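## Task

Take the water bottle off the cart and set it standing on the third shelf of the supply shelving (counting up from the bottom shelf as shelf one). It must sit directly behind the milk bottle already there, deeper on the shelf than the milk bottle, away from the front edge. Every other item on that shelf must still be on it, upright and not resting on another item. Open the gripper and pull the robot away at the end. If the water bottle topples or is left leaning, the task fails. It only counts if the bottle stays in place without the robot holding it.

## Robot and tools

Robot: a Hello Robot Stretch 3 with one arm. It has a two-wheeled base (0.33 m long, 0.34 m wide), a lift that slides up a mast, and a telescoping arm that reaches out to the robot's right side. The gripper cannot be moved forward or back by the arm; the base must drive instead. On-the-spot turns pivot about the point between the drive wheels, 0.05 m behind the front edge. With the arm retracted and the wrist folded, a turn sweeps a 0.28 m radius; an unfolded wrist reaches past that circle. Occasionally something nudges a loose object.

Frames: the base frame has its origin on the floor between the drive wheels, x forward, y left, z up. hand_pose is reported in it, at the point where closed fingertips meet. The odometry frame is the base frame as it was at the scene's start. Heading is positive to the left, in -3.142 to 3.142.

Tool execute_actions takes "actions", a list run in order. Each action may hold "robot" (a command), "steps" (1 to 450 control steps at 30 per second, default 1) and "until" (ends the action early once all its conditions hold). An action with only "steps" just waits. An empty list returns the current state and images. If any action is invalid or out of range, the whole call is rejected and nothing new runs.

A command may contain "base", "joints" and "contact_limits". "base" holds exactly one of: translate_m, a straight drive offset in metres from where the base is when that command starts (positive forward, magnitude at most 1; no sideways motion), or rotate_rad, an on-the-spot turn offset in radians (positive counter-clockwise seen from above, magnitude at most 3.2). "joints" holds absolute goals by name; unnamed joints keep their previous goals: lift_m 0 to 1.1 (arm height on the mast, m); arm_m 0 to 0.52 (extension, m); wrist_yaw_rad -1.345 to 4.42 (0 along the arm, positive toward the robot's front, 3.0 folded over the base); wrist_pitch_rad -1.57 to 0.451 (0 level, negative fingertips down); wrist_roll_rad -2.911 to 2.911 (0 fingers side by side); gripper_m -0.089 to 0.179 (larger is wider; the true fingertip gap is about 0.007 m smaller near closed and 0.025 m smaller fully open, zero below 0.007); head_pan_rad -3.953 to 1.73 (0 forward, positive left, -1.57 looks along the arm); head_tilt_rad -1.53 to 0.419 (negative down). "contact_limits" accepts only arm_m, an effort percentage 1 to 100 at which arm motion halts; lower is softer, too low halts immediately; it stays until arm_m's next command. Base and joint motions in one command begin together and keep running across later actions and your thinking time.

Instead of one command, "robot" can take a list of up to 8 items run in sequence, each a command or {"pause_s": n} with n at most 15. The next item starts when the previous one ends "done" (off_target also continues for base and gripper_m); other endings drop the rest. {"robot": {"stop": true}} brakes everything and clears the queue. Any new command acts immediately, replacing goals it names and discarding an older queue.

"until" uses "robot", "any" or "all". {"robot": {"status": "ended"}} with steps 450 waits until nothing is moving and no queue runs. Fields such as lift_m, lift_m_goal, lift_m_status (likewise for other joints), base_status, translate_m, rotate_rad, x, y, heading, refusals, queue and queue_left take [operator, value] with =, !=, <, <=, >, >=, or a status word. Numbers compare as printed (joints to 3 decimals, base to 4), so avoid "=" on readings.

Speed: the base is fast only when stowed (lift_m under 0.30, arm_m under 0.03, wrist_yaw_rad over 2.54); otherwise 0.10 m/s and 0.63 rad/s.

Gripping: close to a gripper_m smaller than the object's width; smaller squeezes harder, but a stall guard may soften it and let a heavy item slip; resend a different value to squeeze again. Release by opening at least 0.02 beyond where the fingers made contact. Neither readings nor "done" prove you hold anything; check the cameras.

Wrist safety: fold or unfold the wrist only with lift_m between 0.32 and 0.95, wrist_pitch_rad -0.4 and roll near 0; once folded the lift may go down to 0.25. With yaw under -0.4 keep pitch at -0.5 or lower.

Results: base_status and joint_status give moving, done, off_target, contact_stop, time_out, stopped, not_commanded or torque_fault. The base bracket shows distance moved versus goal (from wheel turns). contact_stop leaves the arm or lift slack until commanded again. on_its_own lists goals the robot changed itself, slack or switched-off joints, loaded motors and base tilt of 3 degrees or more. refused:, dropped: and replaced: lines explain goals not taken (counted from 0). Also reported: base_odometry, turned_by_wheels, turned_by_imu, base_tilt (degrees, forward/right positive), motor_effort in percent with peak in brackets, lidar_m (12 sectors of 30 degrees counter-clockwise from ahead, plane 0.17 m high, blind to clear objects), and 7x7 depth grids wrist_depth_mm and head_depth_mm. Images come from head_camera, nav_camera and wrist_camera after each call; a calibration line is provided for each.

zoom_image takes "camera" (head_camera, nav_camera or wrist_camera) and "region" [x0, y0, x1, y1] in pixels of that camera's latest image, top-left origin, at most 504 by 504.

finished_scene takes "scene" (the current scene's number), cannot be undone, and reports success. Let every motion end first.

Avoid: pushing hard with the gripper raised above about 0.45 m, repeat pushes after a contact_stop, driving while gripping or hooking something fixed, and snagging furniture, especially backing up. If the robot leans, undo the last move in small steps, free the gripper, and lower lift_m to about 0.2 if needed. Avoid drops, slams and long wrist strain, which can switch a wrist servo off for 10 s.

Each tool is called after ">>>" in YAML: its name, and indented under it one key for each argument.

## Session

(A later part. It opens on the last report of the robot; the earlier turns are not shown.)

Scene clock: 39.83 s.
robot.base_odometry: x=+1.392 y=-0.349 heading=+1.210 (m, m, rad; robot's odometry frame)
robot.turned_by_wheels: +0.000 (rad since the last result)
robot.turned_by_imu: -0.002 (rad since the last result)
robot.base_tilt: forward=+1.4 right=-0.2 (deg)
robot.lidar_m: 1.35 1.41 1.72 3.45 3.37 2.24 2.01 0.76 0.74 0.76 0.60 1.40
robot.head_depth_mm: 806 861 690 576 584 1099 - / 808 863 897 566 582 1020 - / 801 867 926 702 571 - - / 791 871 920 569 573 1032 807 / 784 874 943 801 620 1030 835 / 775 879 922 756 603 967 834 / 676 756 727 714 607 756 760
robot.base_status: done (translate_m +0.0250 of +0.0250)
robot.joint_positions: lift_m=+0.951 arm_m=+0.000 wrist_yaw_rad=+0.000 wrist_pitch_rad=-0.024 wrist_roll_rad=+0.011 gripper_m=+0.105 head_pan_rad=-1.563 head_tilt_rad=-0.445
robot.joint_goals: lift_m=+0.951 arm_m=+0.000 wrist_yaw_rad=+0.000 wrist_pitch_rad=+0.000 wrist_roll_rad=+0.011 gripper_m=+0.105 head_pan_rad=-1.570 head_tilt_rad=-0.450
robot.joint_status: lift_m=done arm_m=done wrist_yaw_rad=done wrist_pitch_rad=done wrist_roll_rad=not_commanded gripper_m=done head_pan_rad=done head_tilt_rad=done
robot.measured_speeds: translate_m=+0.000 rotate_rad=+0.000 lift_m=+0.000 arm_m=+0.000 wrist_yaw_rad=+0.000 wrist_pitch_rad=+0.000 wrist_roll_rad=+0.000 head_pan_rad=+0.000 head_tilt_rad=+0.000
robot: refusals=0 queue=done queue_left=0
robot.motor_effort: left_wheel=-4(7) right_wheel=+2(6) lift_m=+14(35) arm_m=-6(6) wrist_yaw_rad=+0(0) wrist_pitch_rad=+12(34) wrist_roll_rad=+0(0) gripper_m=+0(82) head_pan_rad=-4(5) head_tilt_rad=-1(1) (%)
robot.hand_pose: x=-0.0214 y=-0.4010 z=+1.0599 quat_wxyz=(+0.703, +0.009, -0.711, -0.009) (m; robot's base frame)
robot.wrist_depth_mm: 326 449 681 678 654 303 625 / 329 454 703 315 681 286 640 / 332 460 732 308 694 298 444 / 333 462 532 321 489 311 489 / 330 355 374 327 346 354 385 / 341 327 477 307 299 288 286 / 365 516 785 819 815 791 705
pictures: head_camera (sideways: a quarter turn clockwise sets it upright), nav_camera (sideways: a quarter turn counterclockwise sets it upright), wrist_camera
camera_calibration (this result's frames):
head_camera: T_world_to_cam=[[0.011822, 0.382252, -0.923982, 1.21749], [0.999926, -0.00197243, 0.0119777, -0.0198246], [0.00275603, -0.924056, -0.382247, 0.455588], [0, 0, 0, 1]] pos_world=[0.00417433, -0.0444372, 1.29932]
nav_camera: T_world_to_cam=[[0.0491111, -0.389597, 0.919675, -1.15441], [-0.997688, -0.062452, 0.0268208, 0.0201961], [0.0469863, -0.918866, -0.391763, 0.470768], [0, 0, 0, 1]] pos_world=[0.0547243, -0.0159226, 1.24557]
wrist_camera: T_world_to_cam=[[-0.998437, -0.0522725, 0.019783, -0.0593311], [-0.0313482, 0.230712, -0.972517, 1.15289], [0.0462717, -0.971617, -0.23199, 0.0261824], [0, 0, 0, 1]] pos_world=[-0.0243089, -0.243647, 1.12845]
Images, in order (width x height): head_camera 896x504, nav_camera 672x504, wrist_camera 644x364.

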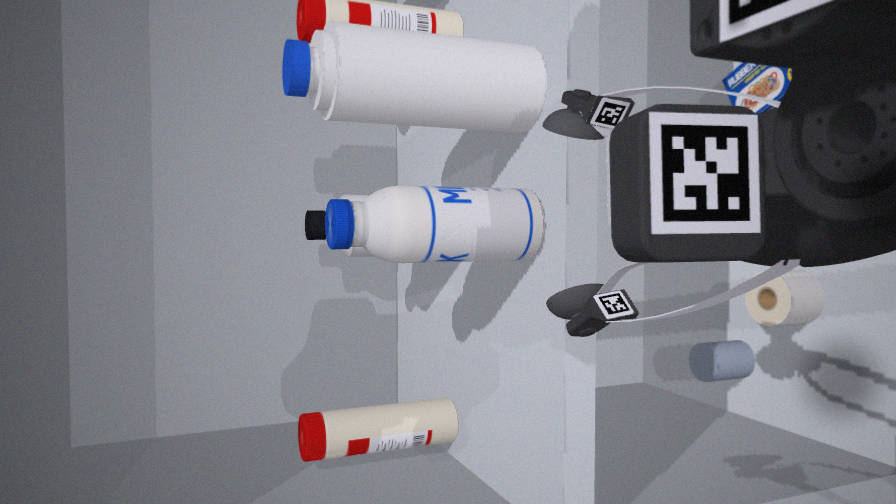

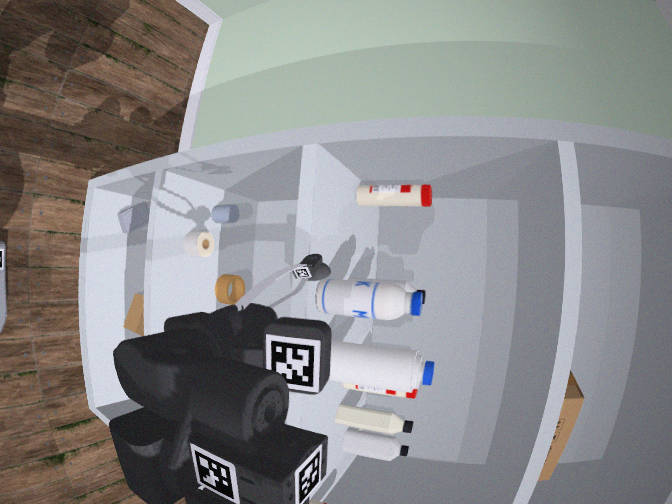

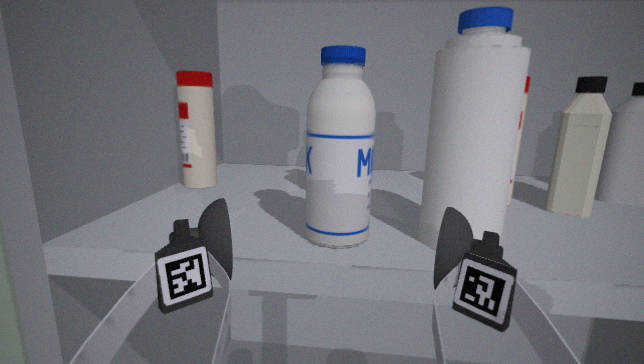

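>>> execute_actions:
  actions:
    - {"robot":{"base":{"rotate_rad":-0.637},"joints":{"lift_m":0.29,"wrist_pitch_rad":-0.4}},"steps":300,"until":{"robot":{"base_status":"done"}}}
    - {"robot":{"base":{"translate_m":-1.0},"joints":{"wrist_yaw_rad":2.9,"gripper_m":0.04}},"steps":300,"until":{"robot":{"lift_m":["<",0.298]}}}

Scene clock: 46.63 s.
robot.base_odometry: x=+1.058 y=-0.564 heading=+0.573 (m, m, rad; robot's odometry frame)
robot.turned_by_wheels: -0.637 (rad since the last result)
robot.turned_by_imu: -0.647 (rad since the last result)
robot.base_tilt: forward=+1.7 right=-0.3 (deg)
robot.lidar_m: 0.99 1.67 1.70 1.78 3.20 3.26 1.84 1.69 1.71 1.34 0.79 0.97
robot.head_depth_mm: 1645 1791 1970 2176 2253 1731 1406 / 1517 1633 1781 1947 2089 1745 1406 / 1395 1503 1623 1758 1930 1748 1403 / 1302 1395 1488 1612 1758 1733 1408 / 1224 1300 1377 1470 1600 1683 1407 / 1142 1211 1284 1381 1465 960 1087 / 643 677 726 763 999 1008 1161
robot.base_status: moving (translate_m -0.3969 of -1.0000)
robot.joint_positions: lift_m=+0.297 arm_m=+0.000 wrist_yaw_rad=+2.898 wrist_pitch_rad=-0.415 wrist_roll_rad=+0.011 gripper_m=+0.040 head_pan_rad=-1.563 head_tilt_rad=-0.445
robot.joint_goals: lift_m=+0.290 arm_m=+0.000 wrist_yaw_rad=+2.900 wrist_pitch_rad=-0.400 wrist_roll_rad=+0.011 gripper_m=+0.040 head_pan_rad=-1.570 head_tilt_rad=-0.450
robot.joint_status: lift_m=moving arm_m=done wrist_yaw_rad=moving wrist_pitch_rad=moving wrist_roll_rad=not_commanded gripper_m=done head_pan_rad=done head_tilt_rad=done
robot.measured_speeds: translate_m=-0.100 rotate_rad=+0.000 lift_m=-0.055 arm_m=+0.000 wrist_yaw_rad=+0.000 wrist_pitch_rad=+0.000 wrist_roll_rad=+0.000 head_pan_rad=+0.000 head_tilt_rad=+0.000
robot: refusals=0 queue=running queue_left=0
robot.motor_effort: left_wheel=+0(8) right_wheel=-3(5) lift_m=+13(13) arm_m=-6(6) wrist_yaw_rad=-3(4) wrist_pitch_rad=+7(12) wrist_roll_rad=+0(0) gripper_m=+0(80) head_pan_rad=-5(4) head_tilt_rad=-2(1) (%)
robot.hand_pose: x=+0.0329 y=+0.0728 z=+0.3105 quat_wxyz=(+0.229, +0.708, +0.060, +0.666) (m; robot's base frame)
robot.wrist_depth_mm: - - - - - - - / - - - - - - - / 929 - 912 926 925 944 943 / 734 - 747 734 742 733 759 / 606 597 627 609 636 607 612 / 519 520 - 517 - 517 521 / 463 - - 453 451 456 457
pictures: head_camera (sideways: a quarter turn clockwise sets it upright), nav_camera (sideways: a quarter turn counterclockwise sets it upright), wrist_camera
camera_calibration (this result's frames):
head_camera: T_world_to_cam=[[0.0118221, 0.382252, -0.923982, 1.21749], [0.999926, -0.00197255, 0.0119777, -0.0198246], [0.00275592, -0.924056, -0.382247, 0.455588], [0, 0, 0, 1]] pos_world=[0.00417432, -0.0444372, 1.29932]
nav_camera: T_world_to_cam=[[0.0491111, -0.389597, 0.919675, -1.15441], [-0.997688, -0.0624519, 0.0268208, 0.0201961], [0.0469861, -0.918866, -0.391763, 0.470768], [0, 0, 0, 1]] pos_world=[0.0547243, -0.0159226, 1.24557]
wrist_camera: T_world_to_cam=[[0.98239, -0.186835, -0.00140893, -0.0143489], [-0.110311, -0.573906, -0.811458, 0.327648], [0.1508, 0.797323, -0.58441, 0.287368], [0, 0, 0, 1]] pos_world=[0.00690457, -0.0437666, 0.433793]
Images, in order (width x height): head_camera 896x504, nav_camera 672x504, wrist_camera 644x364.

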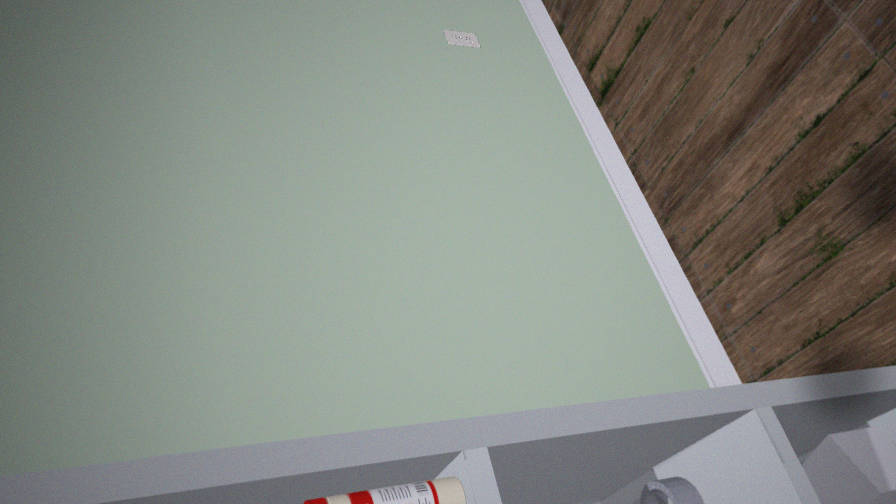

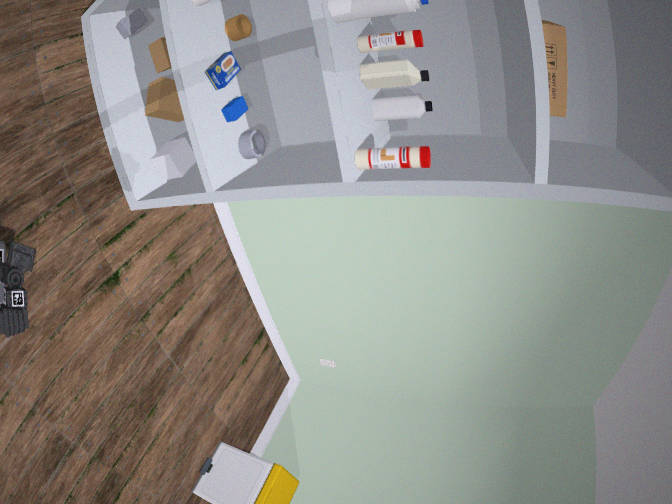

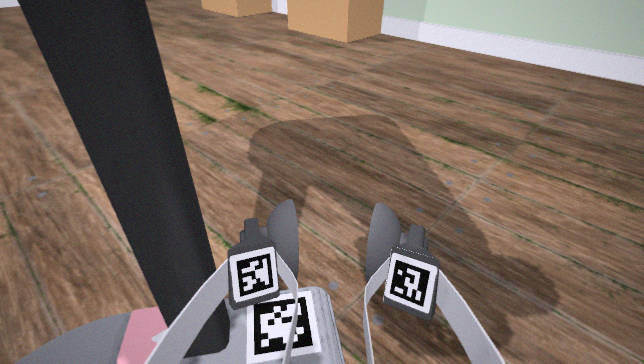

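End x = -0.054; from x=0.70 remaining 0.897.

>>> execute_actions:
  actions:
    - {"robot":{"base":{"translate_m":-1.0}},"steps":300,"until":{"robot":{"x":["<",0.705]}}}
    - {"robot":[{"base":{"translate_m":-0.897},"joints":{"head_tilt_rad":-0.65}},{"base":{"rotate_rad":-1.218}},{"joints":{"lift_m":0.66}}],"steps":450,"until":{"robot":{"lift_m":[">",0.33]}}}
    - {"robot":{"joints":{"lift_m":0.66,"wrist_yaw_rad":0,"gripper_m":0.15}},"steps":300,"until":{"robot":{"wrist_yaw_rad":["<",1.2]}}}
    - {"robot":{"joints":{"wrist_pitch_rad":0}},"steps":300,"until":{"robot":{"status":"ended"}}}

Scene clock: 63.77 s.
robot.base_odometry: x=-0.202 y=-1.378 heading=-0.645 (m, m, rad; robot's odometry frame)
robot.turned_by_wheels: -1.218 (rad since the last result)
robot.turned_by_imu: -1.236 (rad since the last result)
robot.base_tilt: forward=+1.4 right=-0.2 (deg)
robot.lidar_m: 1.02 1.94 1.88 2.90 2.85 2.96 2.32 1.79 0.53 0.45 0.44 1.00
robot.head_depth_mm: 816 908 1027 1184 1336 1384 1236 / 791 879 984 1126 842 941 1081 / 770 853 954 1019 870 941 921 / 749 824 919 1005 794 752 901 / 730 803 893 980 820 733 887 / 709 780 865 957 875 734 862 / 692 759 837 930 993 1134 1251
robot.base_status: done (rotate_rad -1.2179 of -1.2180)
robot.joint_positions: lift_m=+0.660 arm_m=+0.000 wrist_yaw_rad=+0.002 wrist_pitch_rad=-0.023 wrist_roll_rad=+0.011 gripper_m=+0.150 head_pan_rad=-1.563 head_tilt_rad=-0.643
robot.joint_goals: lift_m=+0.660 arm_m=+0.000 wrist_yaw_rad=+0.000 wrist_pitch_rad=+0.000 wrist_roll_rad=+0.011 gripper_m=+0.150 head_pan_rad=-1.570 head_tilt_rad=-0.650
robot.joint_status: lift_m=done arm_m=done wrist_yaw_rad=done wrist_pitch_rad=done wrist_roll_rad=not_commanded gripper_m=done head_pan_rad=done head_tilt_rad=done
robot.measured_speeds: translate_m=+0.000 rotate_rad=+0.000 lift_m=+0.000 arm_m=+0.000 wrist_yaw_rad=+0.000 wrist_pitch_rad=+0.000 wrist_roll_rad=+0.000 head_pan_rad=+0.000 head_tilt_rad=+0.000
robot: refusals=0 queue=done queue_left=0
robot.motor_effort: left_wheel=+3(13) right_wheel=-1(7) lift_m=+29(34) arm_m=-6(6) wrist_yaw_rad=-1(1) wrist_pitch_rad=+11(11) wrist_roll_rad=+0(0) gripper_m=-1(81) head_pan_rad=-4(5) head_tilt_rad=-4(22) (%)
robot.hand_pose: x=-0.0210 y=-0.4010 z=+0.7682 quat_wxyz=(+0.703, +0.009, -0.711, -0.008) (m; robot's base frame)
robot.wrist_depth_mm: 526 540 576 608 643 674 724 / 541 558 586 621 660 703 748 / 556 579 594 638 682 724 772 / 568 513 524 570 597 761 816 / 340 426 394 401 468 372 830 / 211 - 234 250 271 287 890 / 218 226 244 266 599 845 937
pictures: head_camera (sideways: a quarter turn clockwise sets it upright), nav_camera (sideways: a quarter turn counterclockwise sets it upright), wrist_camera
camera_calibration (this result's frames):
head_camera: T_world_to_cam=[[0.0105324, 0.556136, -0.831024, 1.09625], [0.999942, -0.00417238, 0.00988101, -0.0170922], [0.00202784, -0.831081, -0.556148, 0.681871], [0, 0, 0, 1]] pos_world=[0.00416237, -0.0430442, 1.2904]
nav_camera: T_world_to_cam=[[0.050393, -0.562486, 0.825269, -1.03129], [-0.997658, -0.0666127, 0.0155177, 0.0349168], [0.046245, -0.824119, -0.564526, 0.695567], [0, 0, 0, 1]] pos_world=[0.0546385, -0.00453146, 1.24322]
wrist_camera: T_world_to_cam=[[-0.998369, -0.0535418, 0.0198173, -0.0537662], [-0.0316428, 0.230016, -0.972672, 0.869065], [0.0475204, -0.971713, -0.231335, -0.0420051], [0, 0, 0, 1]] pos_world=[-0.0241828, -0.243594, 0.836664]
Images, in order (width x height): head_camera 896x504, nav_camera 672x504, wrist_camera 644x364.

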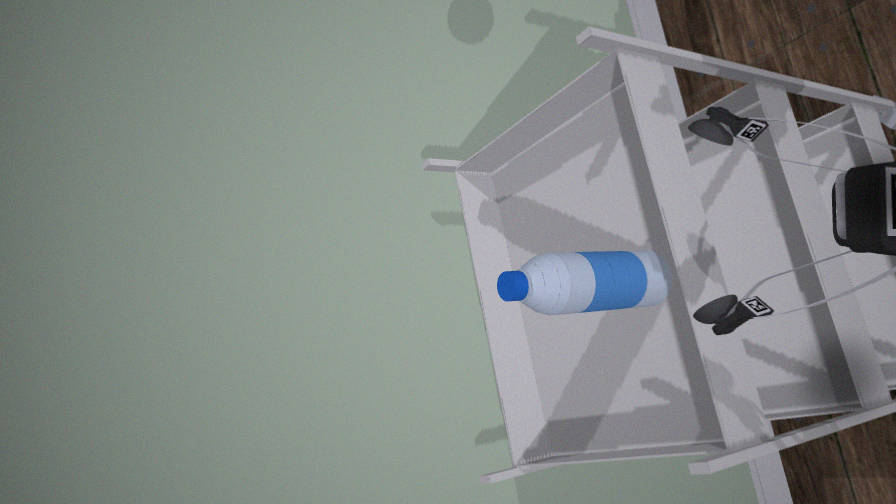

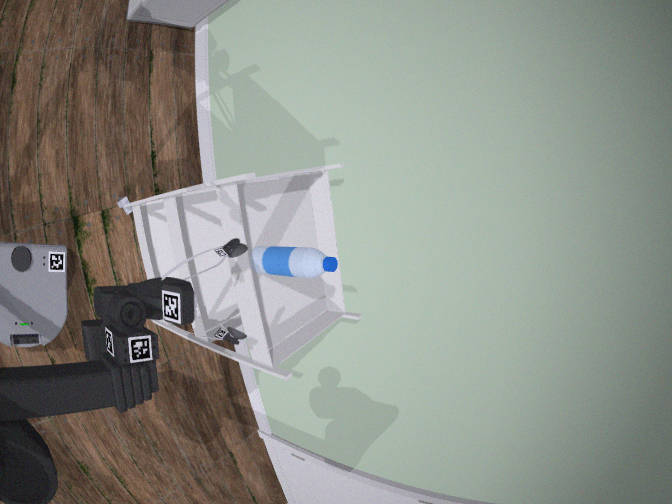

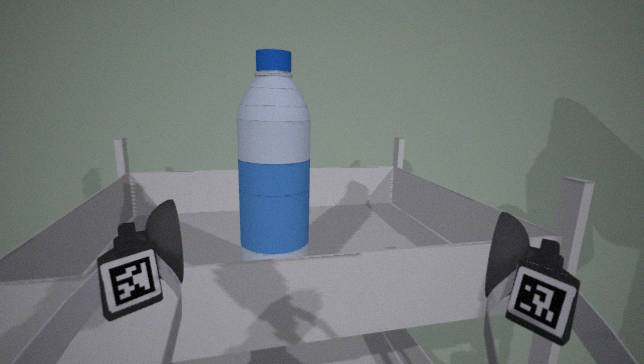

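>>> execute_actions:
  actions:
    - {"robot":[{"base":{"translate_m":0.06},"joints":{"lift_m":0.675}},{"joints":{"arm_m":0.15}}],"steps":300,"until":{"robot":{"status":"ended"}}}

Scene clock: 68.53 s.
robot.base_odometry: x=-0.154 y=-1.414 heading=-0.645 (m, m, rad; robot's odometry frame)
robot.turned_by_wheels: +0.000 (rad since the last result)
robot.turned_by_imu: -0.001 (rad since the last result)
robot.base_tilt: forward=+1.3 right=-0.3 (deg)
robot.lidar_m: 0.96 1.97 1.84 2.92 2.89 2.98 2.38 1.75 0.51 0.43 0.42 0.98
robot.head_depth_mm: 800 892 1005 1148 839 887 1262 / 776 865 967 1058 865 715 - / 754 835 936 1008 841 - - / 732 812 902 988 709 754 921 / 713 782 872 965 888 734 878 / 696 763 843 942 902 778 1222 / 678 742 817 912 1036 1196 1250
robot.base_status: done (translate_m +0.0600 of +0.0600)
robot.joint_positions: lift_m=+0.675 arm_m=+0.150 wrist_yaw_rad=+0.001 wrist_pitch_rad=-0.023 wrist_roll_rad=+0.011 gripper_m=+0.150 head_pan_rad=-1.563 head_tilt_rad=-0.643
robot.joint_goals: lift_m=+0.675 arm_m=+0.150 wrist_yaw_rad=+0.000 wrist_pitch_rad=+0.000 wrist_roll_rad=+0.011 gripper_m=+0.150 head_pan_rad=-1.570 head_tilt_rad=-0.650
robot.joint_status: lift_m=done arm_m=done wrist_yaw_rad=done wrist_pitch_rad=done wrist_roll_rad=not_commanded gripper_m=done head_pan_rad=done head_tilt_rad=done
robot.measured_speeds: translate_m=+0.000 rotate_rad=+0.000 lift_m=+0.000 arm_m=+0.000 wrist_yaw_rad=+0.000 wrist_pitch_rad=+0.000 wrist_roll_rad=+0.000 head_pan_rad=+0.000 head_tilt_rad=+0.000
robot: refusals=0 queue=done queue_left=0
robot.motor_effort: left_wheel=+2(9) right_wheel=-2(3) lift_m=+30(38) arm_m=+4(0) wrist_yaw_rad=+0(1) wrist_pitch_rad=+11(12) wrist_roll_rad=+0(0) gripper_m=+0(0) head_pan_rad=-4(4) head_tilt_rad=-3(4) (%)
robot.hand_pose: x=-0.0213 y=-0.5501 z=+0.7833 quat_wxyz=(+0.703, +0.009, -0.711, -0.008) (m; robot's base frame)
robot.wrist_depth_mm: 392 410 432 446 481 509 541 / 404 421 444 139 496 532 561 / 414 437 460 132 515 553 587 / 428 447 469 129 449 569 616 / 440 365 389 133 438 435 646 / 278 - 354 138 347 359 277 / 258 276 279 144 272 286 262
pictures: head_camera (sideways: a quarter turn clockwise sets it upright), nav_camera (sideways: a quarter turn counterclockwise sets it upright), wrist_camera
camera_calibration (this result's frames):
head_camera: T_world_to_cam=[[0.0105323, 0.556136, -0.831024, 1.09625], [0.999942, -0.00417226, 0.00988101, -0.0170922], [0.00202794, -0.831081, -0.556148, 0.681871], [0, 0, 0, 1]] pos_world=[0.00416238, -0.0430442, 1.2904]
nav_camera: T_world_to_cam=[[0.0503931, -0.562486, 0.82527, -1.03129], [-0.997658, -0.0666129, 0.0155177, 0.0349168], [0.0462451, -0.824119, -0.564526, 0.695567], [0, 0, 0, 1]] pos_world=[0.0546385, -0.00453145, 1.24322]
wrist_camera: T_world_to_cam=[[-0.998418, -0.0526105, 0.0198274, -0.0617825], [-0.0314289, 0.229853, -0.972718, 0.917949], [0.0466177, -0.971802, -0.231143, -0.183635], [0, 0, 0, 1]] pos_world=[-0.024274, -0.392701, 0.851684]
Images, in order (width x height): head_camera 896x504, nav_camera 672x504, wrist_camera 644x364.

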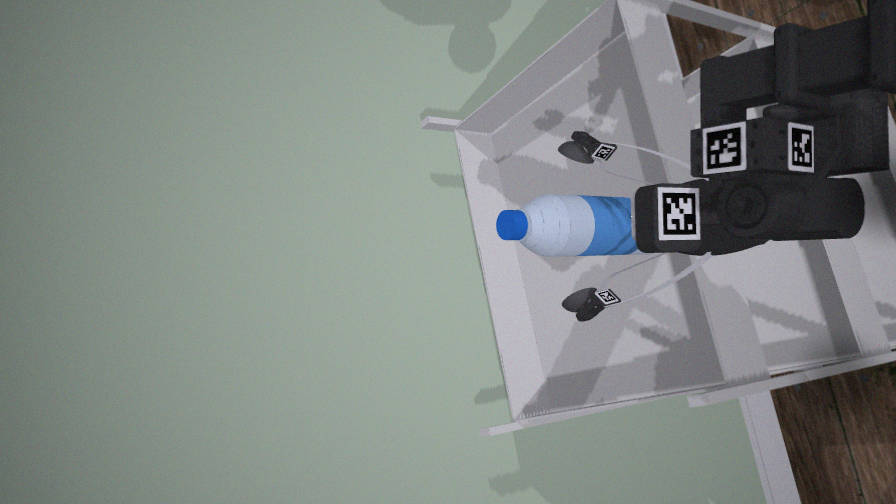

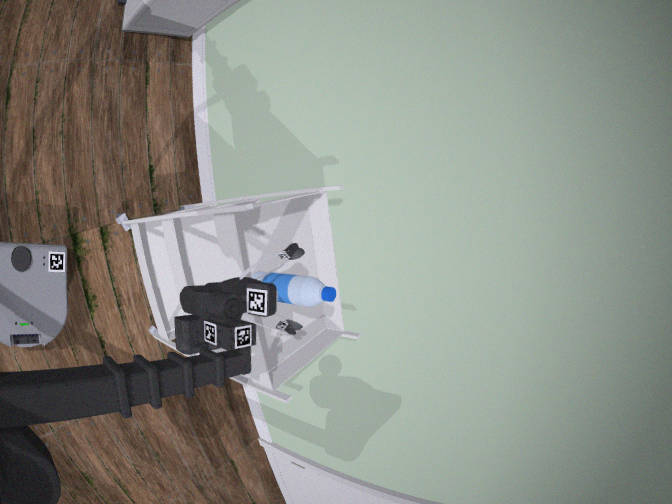

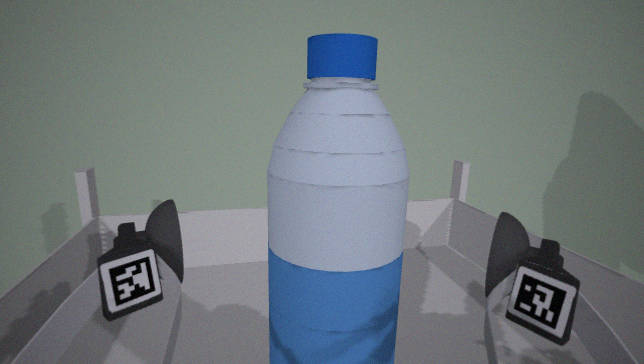

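>>> execute_actions:
  actions:
    - {"robot":[{"joints":{"arm_m":0.157,"gripper_m":0.015}},{"joints":{"lift_m":1.02,"wrist_pitch_rad":0.03}}],"steps":300,"until":{"robot":{"lift_m":[">",0.78]}}}
    - {"robot":{"joints":{"arm_m":0.0}},"steps":300,"until":{"robot":{"lift_m":[">",0.85]}}}
    - {"robot":[{"base":{"rotate_rad":1.2865},"joints":{"head_tilt_rad":-0.45}},{"base":{"translate_m":1.0}},{"base":{"translate_m":0.987}},{"base":{"rotate_rad":0.5685}}],"steps":100}

>>> execute_actions:
  actions:
    - {"steps":450,"until":{"robot":{"status":"ended"}}}
    - {"steps":450,"until":{"robot":{"status":"ended"}}}

Scene clock: 75.97 s.
robot.base_odometry: x=-0.149 y=-1.410 heading=+0.642 (m, m, rad; robot's odometry frame)
robot.turned_by_wheels: +1.286 (rad since the last result)
robot.turned_by_imu: +1.299 (rad since the last result)
robot.base_tilt: forward=+1.5 right=-0.1 (deg)
robot.lidar_m: 2.43 2.62 2.68 2.51 2.46 1.27 0.46 0.43 0.89 0.96 2.08 1.83
robot.head_depth_mm: 947 995 1049 1129 - - - / 1061 1115 1184 1221 - - - / 1189 1272 1318 344 - - - / 1376 1479 1597 357 1475 1250 1322 / 1617 1770 1946 2203 1479 1444 1396 / 1856 1963 2124 2277 2260 1736 1403 / 1774 1871 2006 2125 2186 1752 1405
robot.base_status: moving (translate_m +0.0068 of +1.0000)
robot.joint_positions: lift_m=+1.019 arm_m=+0.000 wrist_yaw_rad=+0.000 wrist_pitch_rad=-0.043 wrist_roll_rad=+0.011 gripper_m=+0.019 head_pan_rad=-1.563 head_tilt_rad=-0.458
robot.joint_goals: lift_m=+1.020 arm_m=+0.000 wrist_yaw_rad=+0.000 wrist_pitch_rad=+0.030 wrist_roll_rad=+0.011 gripper_m=+0.018 head_pan_rad=-1.570 head_tilt_rad=-0.450
robot.joint_status: lift_m=done arm_m=done wrist_yaw_rad=done wrist_pitch_rad=off_target wrist_roll_rad=not_commanded gripper_m=done head_pan_rad=done head_tilt_rad=done
robot.measured_speeds: translate_m=+0.043 rotate_rad=+0.000 lift_m=+0.000 arm_m=+0.000 wrist_yaw_rad=+0.000 wrist_pitch_rad=+0.000 wrist_roll_rad=+0.000 head_pan_rad=+0.000 head_tilt_rad=+0.000
robot: refusals=0 queue=running queue_left=2
robot.motor_effort: left_wheel=+0(10) right_wheel=+6(6) lift_m=+33(33) arm_m=-6(7) wrist_yaw_rad=+0(1) wrist_pitch_rad=+36(37) wrist_roll_rad=+0(0) gripper_m=-20(94) head_pan_rad=-3(5) head_tilt_rad=+5(23) (%)
robot.hand_pose: x=-0.0215 y=-0.4004 z=+1.1231 quat_wxyz=(+0.703, +0.015, -0.710, -0.015) (m; robot's base frame)
robot.wrist_depth_mm: - - - - 935 713 580 / - - - 127 920 731 591 / - - - 122 887 744 595 / - - - 118 884 746 605 / - - - 122 129 758 609 / - - - 126 133 743 615 / - - - 132 922 761 625
pictures: head_camera (sideways: a quarter turn clockwise sets it upright), nav_camera (sideways: a quarter turn counterclockwise sets it upright), wrist_camera
camera_calibration (this result's frames):
head_camera: T_world_to_cam=[[0.0117517, 0.394213, -0.918944, 1.21091], [0.999927, -0.00217692, 0.0118534, -0.0196626], [0.0026723, -0.919017, -0.39421, 0.471156], [0, 0, 0, 1]] pos_world=[0.00417183, -0.0443999, 1.29873]
nav_camera: T_world_to_cam=[[0.0491807, -0.401504, 0.914536, -1.14771], [-0.997688, -0.0627458, 0.0261054, 0.021128], [0.0469019, -0.913705, -0.403662, 0.486252], [0, 0, 0, 1]] pos_world=[0.0547181, -0.0151925, 1.24535]
wrist_camera: T_world_to_cam=[[-0.998457, -0.0522498, 0.0188072, -0.0595432], [-0.0312575, 0.248868, -0.968033, 1.21646], [0.045899, -0.967127, -0.250118, 0.0635935], [0, 0, 0, 1]] pos_world=[-0.0243468, -0.244346, 1.1946]
Images, in order (width x height): head_camera 896x504, nav_camera 672x504, wrist_camera 644x364.

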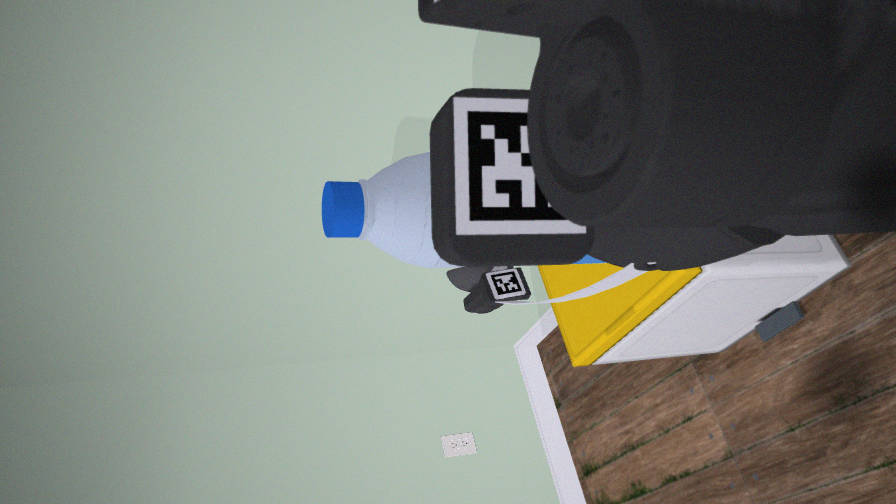

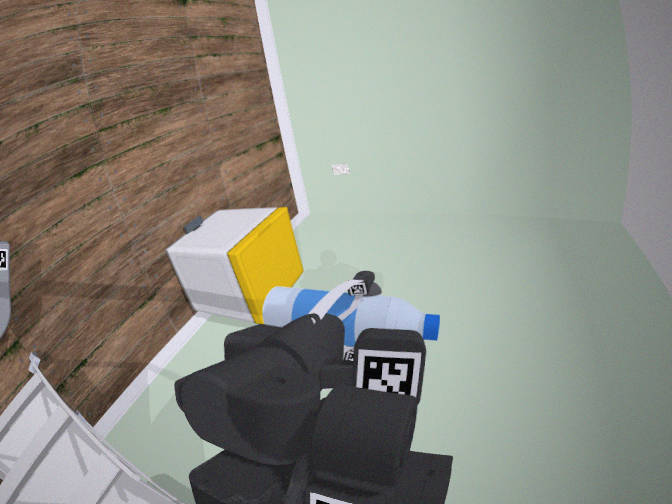

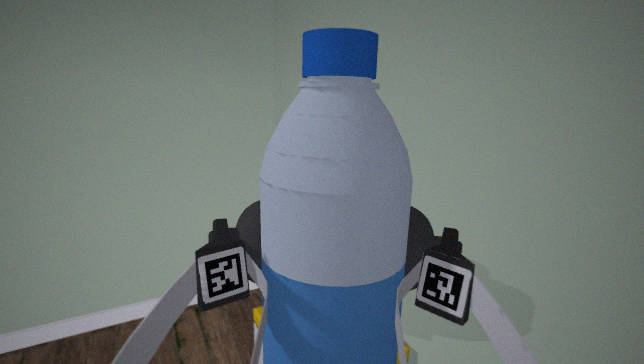

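Scene clock: 99.73 s.
robot.base_odometry: x=+1.438 y=-0.225 heading=+1.210 (m, m, rad; robot's odometry frame)
robot.turned_by_wheels: +0.568 (rad since the last result)
robot.turned_by_imu: +0.568 (rad since the last result)
robot.base_tilt: forward=+1.4 right=-0.2 (deg)
robot.lidar_m: 1.22 1.27 1.64 3.45 3.55 2.36 2.14 0.87 0.80 0.56 0.56 1.26
robot.head_depth_mm: 812 869 914 568 - - - / 812 872 911 574 - - - / 816 877 934 343 - - - / 820 882 936 357 587 946 824 / 737 865 737 755 619 947 802 / 547 547 547 553 591 662 1294 / 434 466 948 1052 1163 1277 1365
robot.base_status: done (rotate_rad +0.5684 of +0.5685)
robot.joint_positions: lift_m=+1.019 arm_m=+0.000 wrist_yaw_rad=+0.000 wrist_pitch_rad=-0.043 wrist_roll_rad=+0.011 gripper_m=+0.019 head_pan_rad=-1.563 head_tilt_rad=-0.458
robot.joint_goals: lift_m=+1.020 arm_m=+0.000 wrist_yaw_rad=+0.000 wrist_pitch_rad=+0.030 wrist_roll_rad=+0.011 gripper_m=+0.018 head_pan_rad=-1.570 head_tilt_rad=-0.450
robot.joint_status: lift_m=done arm_m=done wrist_yaw_rad=done wrist_pitch_rad=off_target wrist_roll_rad=not_commanded gripper_m=done head_pan_rad=done head_tilt_rad=done
robot.measured_speeds: translate_m=+0.000 rotate_rad=+0.000 lift_m=+0.000 arm_m=+0.000 wrist_yaw_rad=+0.000 wrist_pitch_rad=+0.000 wrist_roll_rad=+0.000 head_pan_rad=+0.000 head_tilt_rad=+0.000
robot: refusals=0 queue=done queue_left=0
robot.on_its_own: wrist_pitch_rad is at rest, and its effort (+36) is outside its rest range (-20 to +32)
robot.motor_effort: left_wheel=-3(9) right_wheel=+2(5) lift_m=+33(34) arm_m=-6(6) wrist_yaw_rad=-1(0) wrist_pitch_rad=+36(36) wrist_roll_rad=+0(0) gripper_m=-21(20) head_pan_rad=-5(4) head_tilt_rad=+4(5) (%)
robot.hand_pose: x=-0.0214 y=-0.4004 z=+1.1231 quat_wxyz=(+0.703, +0.015, -0.710, -0.015) (m; robot's base frame)
robot.wrist_depth_mm: 738 282 410 673 665 640 627 / 772 298 417 127 689 673 652 / 800 304 421 121 469 687 311 / 849 822 392 118 326 318 309 / 873 846 337 122 129 366 319 / 920 892 335 126 133 364 330 / 946 924 347 132 322 316 311
pictures: head_camera (sideways: a quarter turn clockwise sets it upright), nav_camera (sideways: a quarter turn counterclockwise sets it upright), wrist_camera
camera_calibration (this result's frames):
head_camera: T_world_to_cam=[[0.0117518, 0.394174, -0.918961, 1.21093], [0.999927, -0.00217606, 0.0118538, -0.0196631], [0.00267276, -0.919033, -0.394171, 0.471105], [0, 0, 0, 1]] pos_world=[0.00417185, -0.0444, 1.29873]
nav_camera: T_world_to_cam=[[0.0491805, -0.401465, 0.914553, -1.14773], [-0.997688, -0.0627451, 0.0261077, 0.0211249], [0.0469023, -0.913722, -0.403623, 0.486202], [0, 0, 0, 1]] pos_world=[0.0547181, -0.0151949, 1.24535]
wrist_camera: T_world_to_cam=[[-0.998449, -0.0524008, 0.0188056, -0.059563], [-0.0312937, 0.248864, -0.968033, 1.21645], [0.0460457, -0.96712, -0.250117, 0.0636019], [0, 0, 0, 1]] pos_world=[-0.0243319, -0.244342, 1.1946]
Images, in order (width x height): head_camera 896x504, nav_camera 672x504, wrist_camera 644x364.

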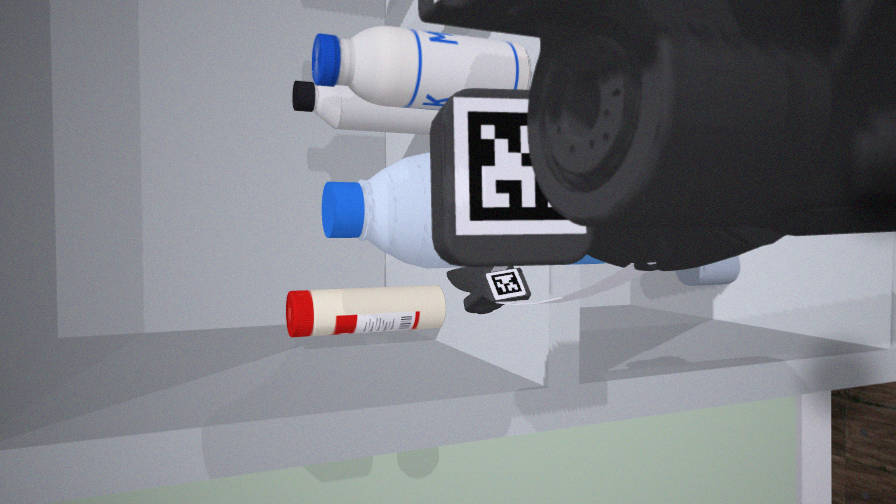

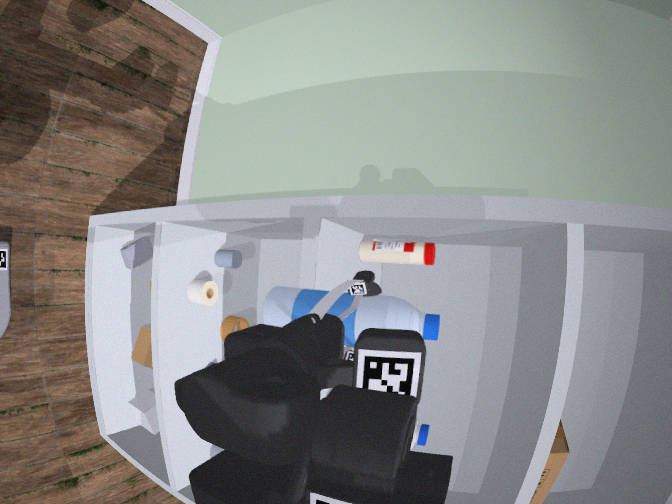

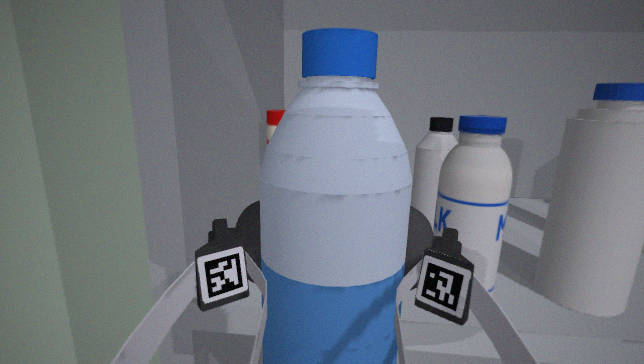

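>>> execute_actions:
  actions:
    - {"robot":[{"base":{"translate_m":-0.02},"joints":{"arm_m":0.295}},{"joints":{"lift_m":0.99}}],"steps":300,"until":{"robot":{"status":"ended"}}}

Scene clock: 104.17 s.
robot.base_odometry: x=+1.431 y=-0.244 heading=+1.210 (m, m, rad; robot's odometry frame)
robot.turned_by_wheels: +0.000 (rad since the last result)
robot.turned_by_imu: -0.001 (rad since the last result)
robot.base_tilt: forward=+1.4 right=-0.1 (deg)
robot.lidar_m: 1.24 1.29 1.65 3.45 3.51 2.35 2.12 0.86 0.79 0.57 0.56 1.28
robot.head_depth_mm: 814 869 921 643 610 1010 820 / 813 873 917 - 588 977 819 / 815 875 920 - 613 1011 820 / 819 880 924 707 616 980 822 / 823 876 831 761 619 945 824 / 624 623 624 625 596 678 757 / 440 468 502 561 1148 1275 1367
robot.base_status: done (translate_m -0.0200 of -0.0200)
robot.joint_positions: lift_m=+0.991 arm_m=+0.295 wrist_yaw_rad=+0.000 wrist_pitch_rad=+0.025 wrist_roll_rad=+0.011 gripper_m=+0.019 head_pan_rad=-1.563 head_tilt_rad=-0.458
robot.joint_goals: lift_m=+0.990 arm_m=+0.295 wrist_yaw_rad=+0.000 wrist_pitch_rad=+0.030 wrist_roll_rad=+0.011 gripper_m=+0.018 head_pan_rad=-1.570 head_tilt_rad=-0.450
robot.joint_status: lift_m=done arm_m=done wrist_yaw_rad=done wrist_pitch_rad=off_target wrist_roll_rad=not_commanded gripper_m=done head_pan_rad=done head_tilt_rad=done
robot.measured_speeds: translate_m=+0.000 rotate_rad=+0.000 lift_m=+0.000 arm_m=+0.000 wrist_yaw_rad=+0.000 wrist_pitch_rad=+0.000 wrist_roll_rad=+0.000 head_pan_rad=+0.000 head_tilt_rad=+0.000
robot: refusals=0 queue=done queue_left=0
robot.motor_effort: left_wheel=-3(10) right_wheel=+2(3) lift_m=+12(28) arm_m=+4(7) wrist_yaw_rad=+0(1) wrist_pitch_rad=+3(36) wrist_roll_rad=+0(0) gripper_m=-20(20) head_pan_rad=-5(4) head_tilt_rad=+5(5) (%)
robot.hand_pose: x=-0.0215 y=-0.6963 z=+1.1115 quat_wxyz=(+0.703, -0.009, -0.711, +0.008) (m; robot's base frame)
robot.wrist_depth_mm: 190 256 423 416 409 398 390 / 192 259 434 129 422 411 401 / 193 234 448 123 427 419 408 / 194 237 248 119 436 202 416 / 196 240 241 122 131 187 429 / 197 250 256 126 133 188 374 / 199 252 261 130 273 197 287
pictures: head_camera (sideways: a quarter turn clockwise sets it upright), nav_camera (sideways: a quarter turn counterclockwise sets it upright), wrist_camera
camera_calibration (this result's frames):
head_camera: T_world_to_cam=[[0.0117528, 0.394053, -0.919013, 1.211], [0.999927, -0.00217463, 0.0118551, -0.0196648], [0.00267303, -0.919085, -0.39405, 0.470948], [0, 0, 0, 1]] pos_world=[0.00417185, -0.0444005, 1.29874]
nav_camera: T_world_to_cam=[[0.0491796, -0.401345, 0.914606, -1.1478], [-0.997688, -0.0627415, 0.026115, 0.0211155], [0.0469026, -0.913775, -0.403503, 0.486046], [0, 0, 0, 1]] pos_world=[0.0547182, -0.0152023, 1.24535]
wrist_camera: T_world_to_cam=[[-0.99847, -0.0506042, 0.0222949, -0.0775822], [-0.0312133, 0.182949, -0.982627, 1.2492], [0.0456462, -0.981819, -0.184248, -0.308909], [0, 0, 0, 1]] pos_world=[-0.0243714, -0.535759, 1.17231]
Images, in order (width x height): head_camera 896x504, nav_camera 672x504, wrist_camera 644x364.

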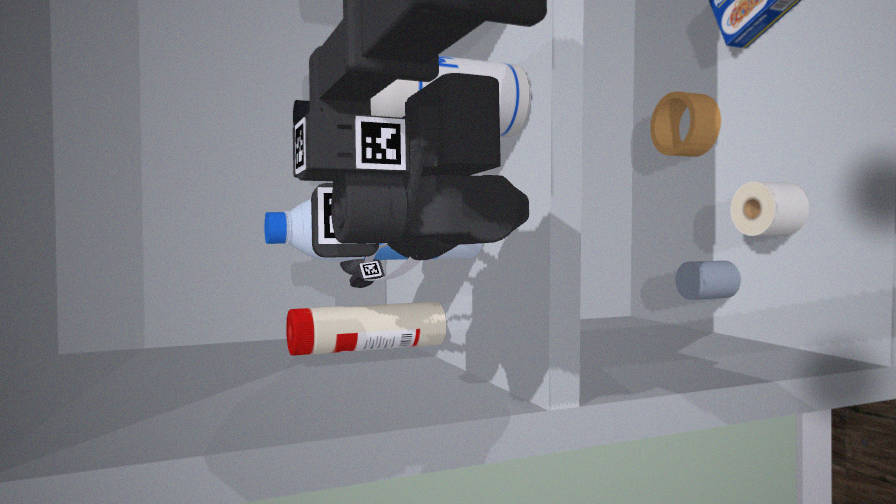

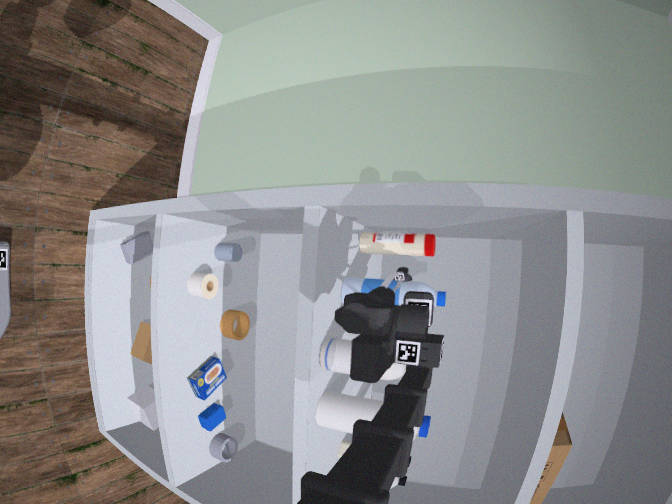

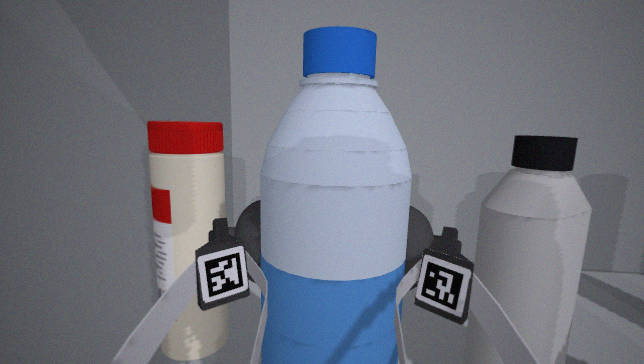

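Resting on shelf. Release.

>>> execute_actions:
  actions:
    - {"robot":[{"joints":{"gripper_m":0.105}},{"joints":{"arm_m":0.10}},{"base":{"translate_m":-0.123},"joints":{"lift_m":0.95,"wrist_pitch_rad":0}}],"steps":400,"until":{"robot":{"status":"ended"}}}

Scene clock: 110.67 s.
robot.base_odometry: x=+1.387 y=-0.359 heading=+1.210 (m, m, rad; robot's odometry frame)
robot.turned_by_wheels: +0.000 (rad since the last result)
robot.turned_by_imu: -0.002 (rad since the last result)
robot.base_tilt: forward=+1.4 right=-0.1 (deg)
robot.lidar_m: 1.36 1.42 1.73 3.44 3.36 2.22 2.00 0.76 0.75 0.76 0.60 1.41
robot.head_depth_mm: 808 866 689 679 - - - / 810 867 542 563 - - 778 / 814 871 935 769 - - 779 / 817 876 915 565 588 1018 822 / 819 876 919 676 619 1017 824 / 821 883 918 731 619 955 827 / 723 777 732 731 623 779 780
robot.base_status: done (translate_m -0.1230 of -0.1230)
robot.joint_positions: lift_m=+0.950 arm_m=+0.100 wrist_yaw_rad=+0.000 wrist_pitch_rad=-0.017 wrist_roll_rad=+0.011 gripper_m=+0.105 head_pan_rad=-1.563 head_tilt_rad=-0.458
robot.joint_goals: lift_m=+0.950 arm_m=+0.100 wrist_yaw_rad=+0.000 wrist_pitch_rad=+0.000 wrist_roll_rad=+0.011 gripper_m=+0.105 head_pan_rad=-1.570 head_tilt_rad=-0.450
robot.joint_status: lift_m=done arm_m=done wrist_yaw_rad=done wrist_pitch_rad=done wrist_roll_rad=not_commanded gripper_m=done head_pan_rad=done head_tilt_rad=done
robot.measured_speeds: translate_m=+0.000 rotate_rad=+0.000 lift_m=+0.000 arm_m=+0.000 wrist_yaw_rad=+0.000 wrist_pitch_rad=+0.000 wrist_roll_rad=+0.000 head_pan_rad=+0.000 head_tilt_rad=+0.000
robot: refusals=0 queue=done queue_left=0
robot.motor_effort: left_wheel=-3(10) right_wheel=+2(3) lift_m=+14(15) arm_m=-6(11) wrist_yaw_rad=+0(0) wrist_pitch_rad=+9(10) wrist_roll_rad=+0(0) gripper_m=+0(81) head_pan_rad=-5(5) head_tilt_rad=+4(4) (%)
robot.hand_pose: x=-0.0215 y=-0.5012 z=+1.0606 quat_wxyz=(+0.703, +0.006, -0.711, -0.007) (m; robot's base frame)
robot.wrist_depth_mm: 331 456 597 577 574 199 542 / 332 418 312 216 586 201 368 / 335 424 323 213 600 206 346 / 338 443 336 221 614 210 352 / 327 360 347 228 372 217 353 / 258 274 255 238 268 223 276 / 229 222 217 212 209 202 214
pictures: head_camera (sideways: a quarter turn clockwise sets it upright), nav_camera (sideways: a quarter turn counterclockwise sets it upright), wrist_camera
camera_calibration (this result's frames):
head_camera: T_world_to_cam=[[0.0117529, 0.394044, -0.919016, 1.21101], [0.999927, -0.00217463, 0.0118552, -0.0196649], [0.00267295, -0.919089, -0.394041, 0.470937], [0, 0, 0, 1]] pos_world=[0.00417184, -0.0444005, 1.29874]
nav_camera: T_world_to_cam=[[0.0491795, -0.401336, 0.914609, -1.1478], [-0.997688, -0.0627411, 0.0261155, 0.0211148], [0.0469025, -0.913779, -0.403494, 0.486034], [0, 0, 0, 1]] pos_world=[0.0547182, -0.0152029, 1.24535]
wrist_camera: T_world_to_cam=[[-0.998471, -0.0514779, 0.0201207, -0.0647122], [-0.0311935, 0.224328, -0.974014, 1.17506], [0.0456266, -0.973153, -0.225591, -0.0785689], [0, 0, 0, 1]] pos_world=[-0.0243743, -0.343389, 1.1281]
Images, in order (width x height): head_camera 896x504, nav_camera 672x504, wrist_camera 644x364.

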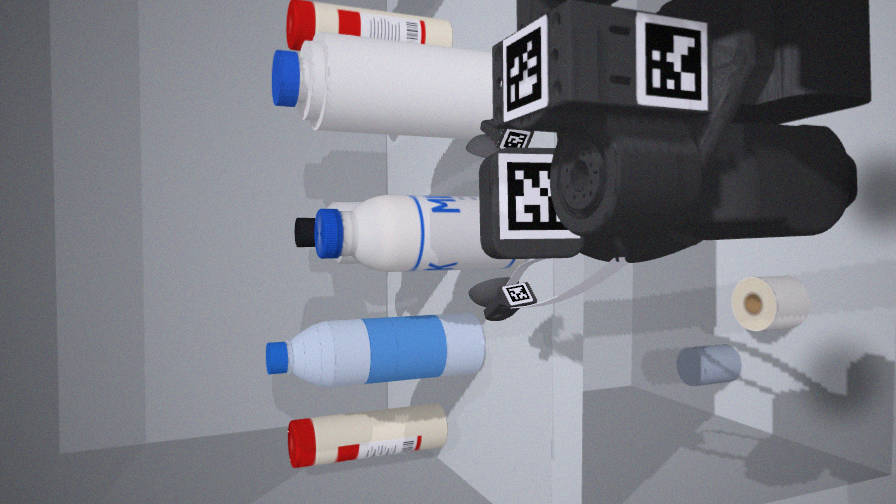

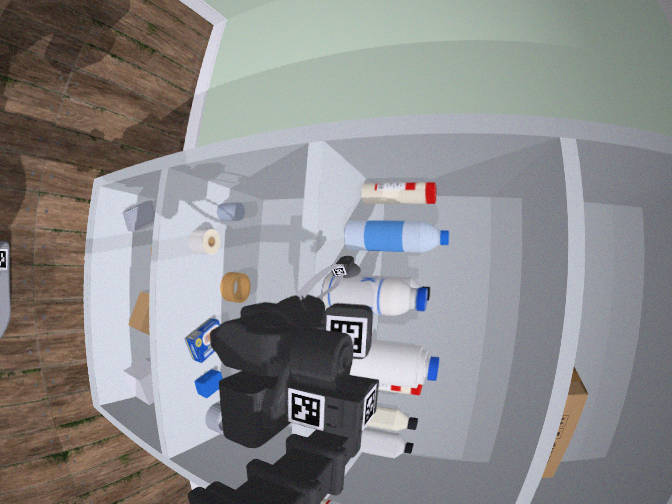

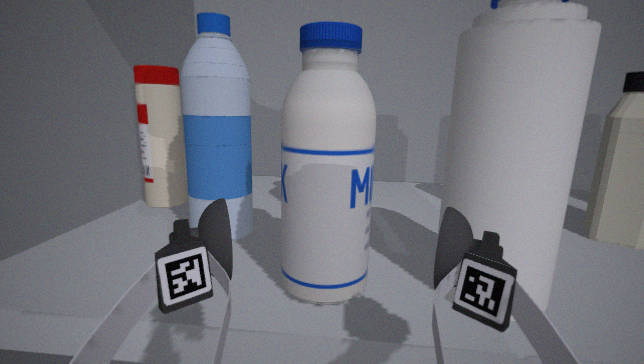

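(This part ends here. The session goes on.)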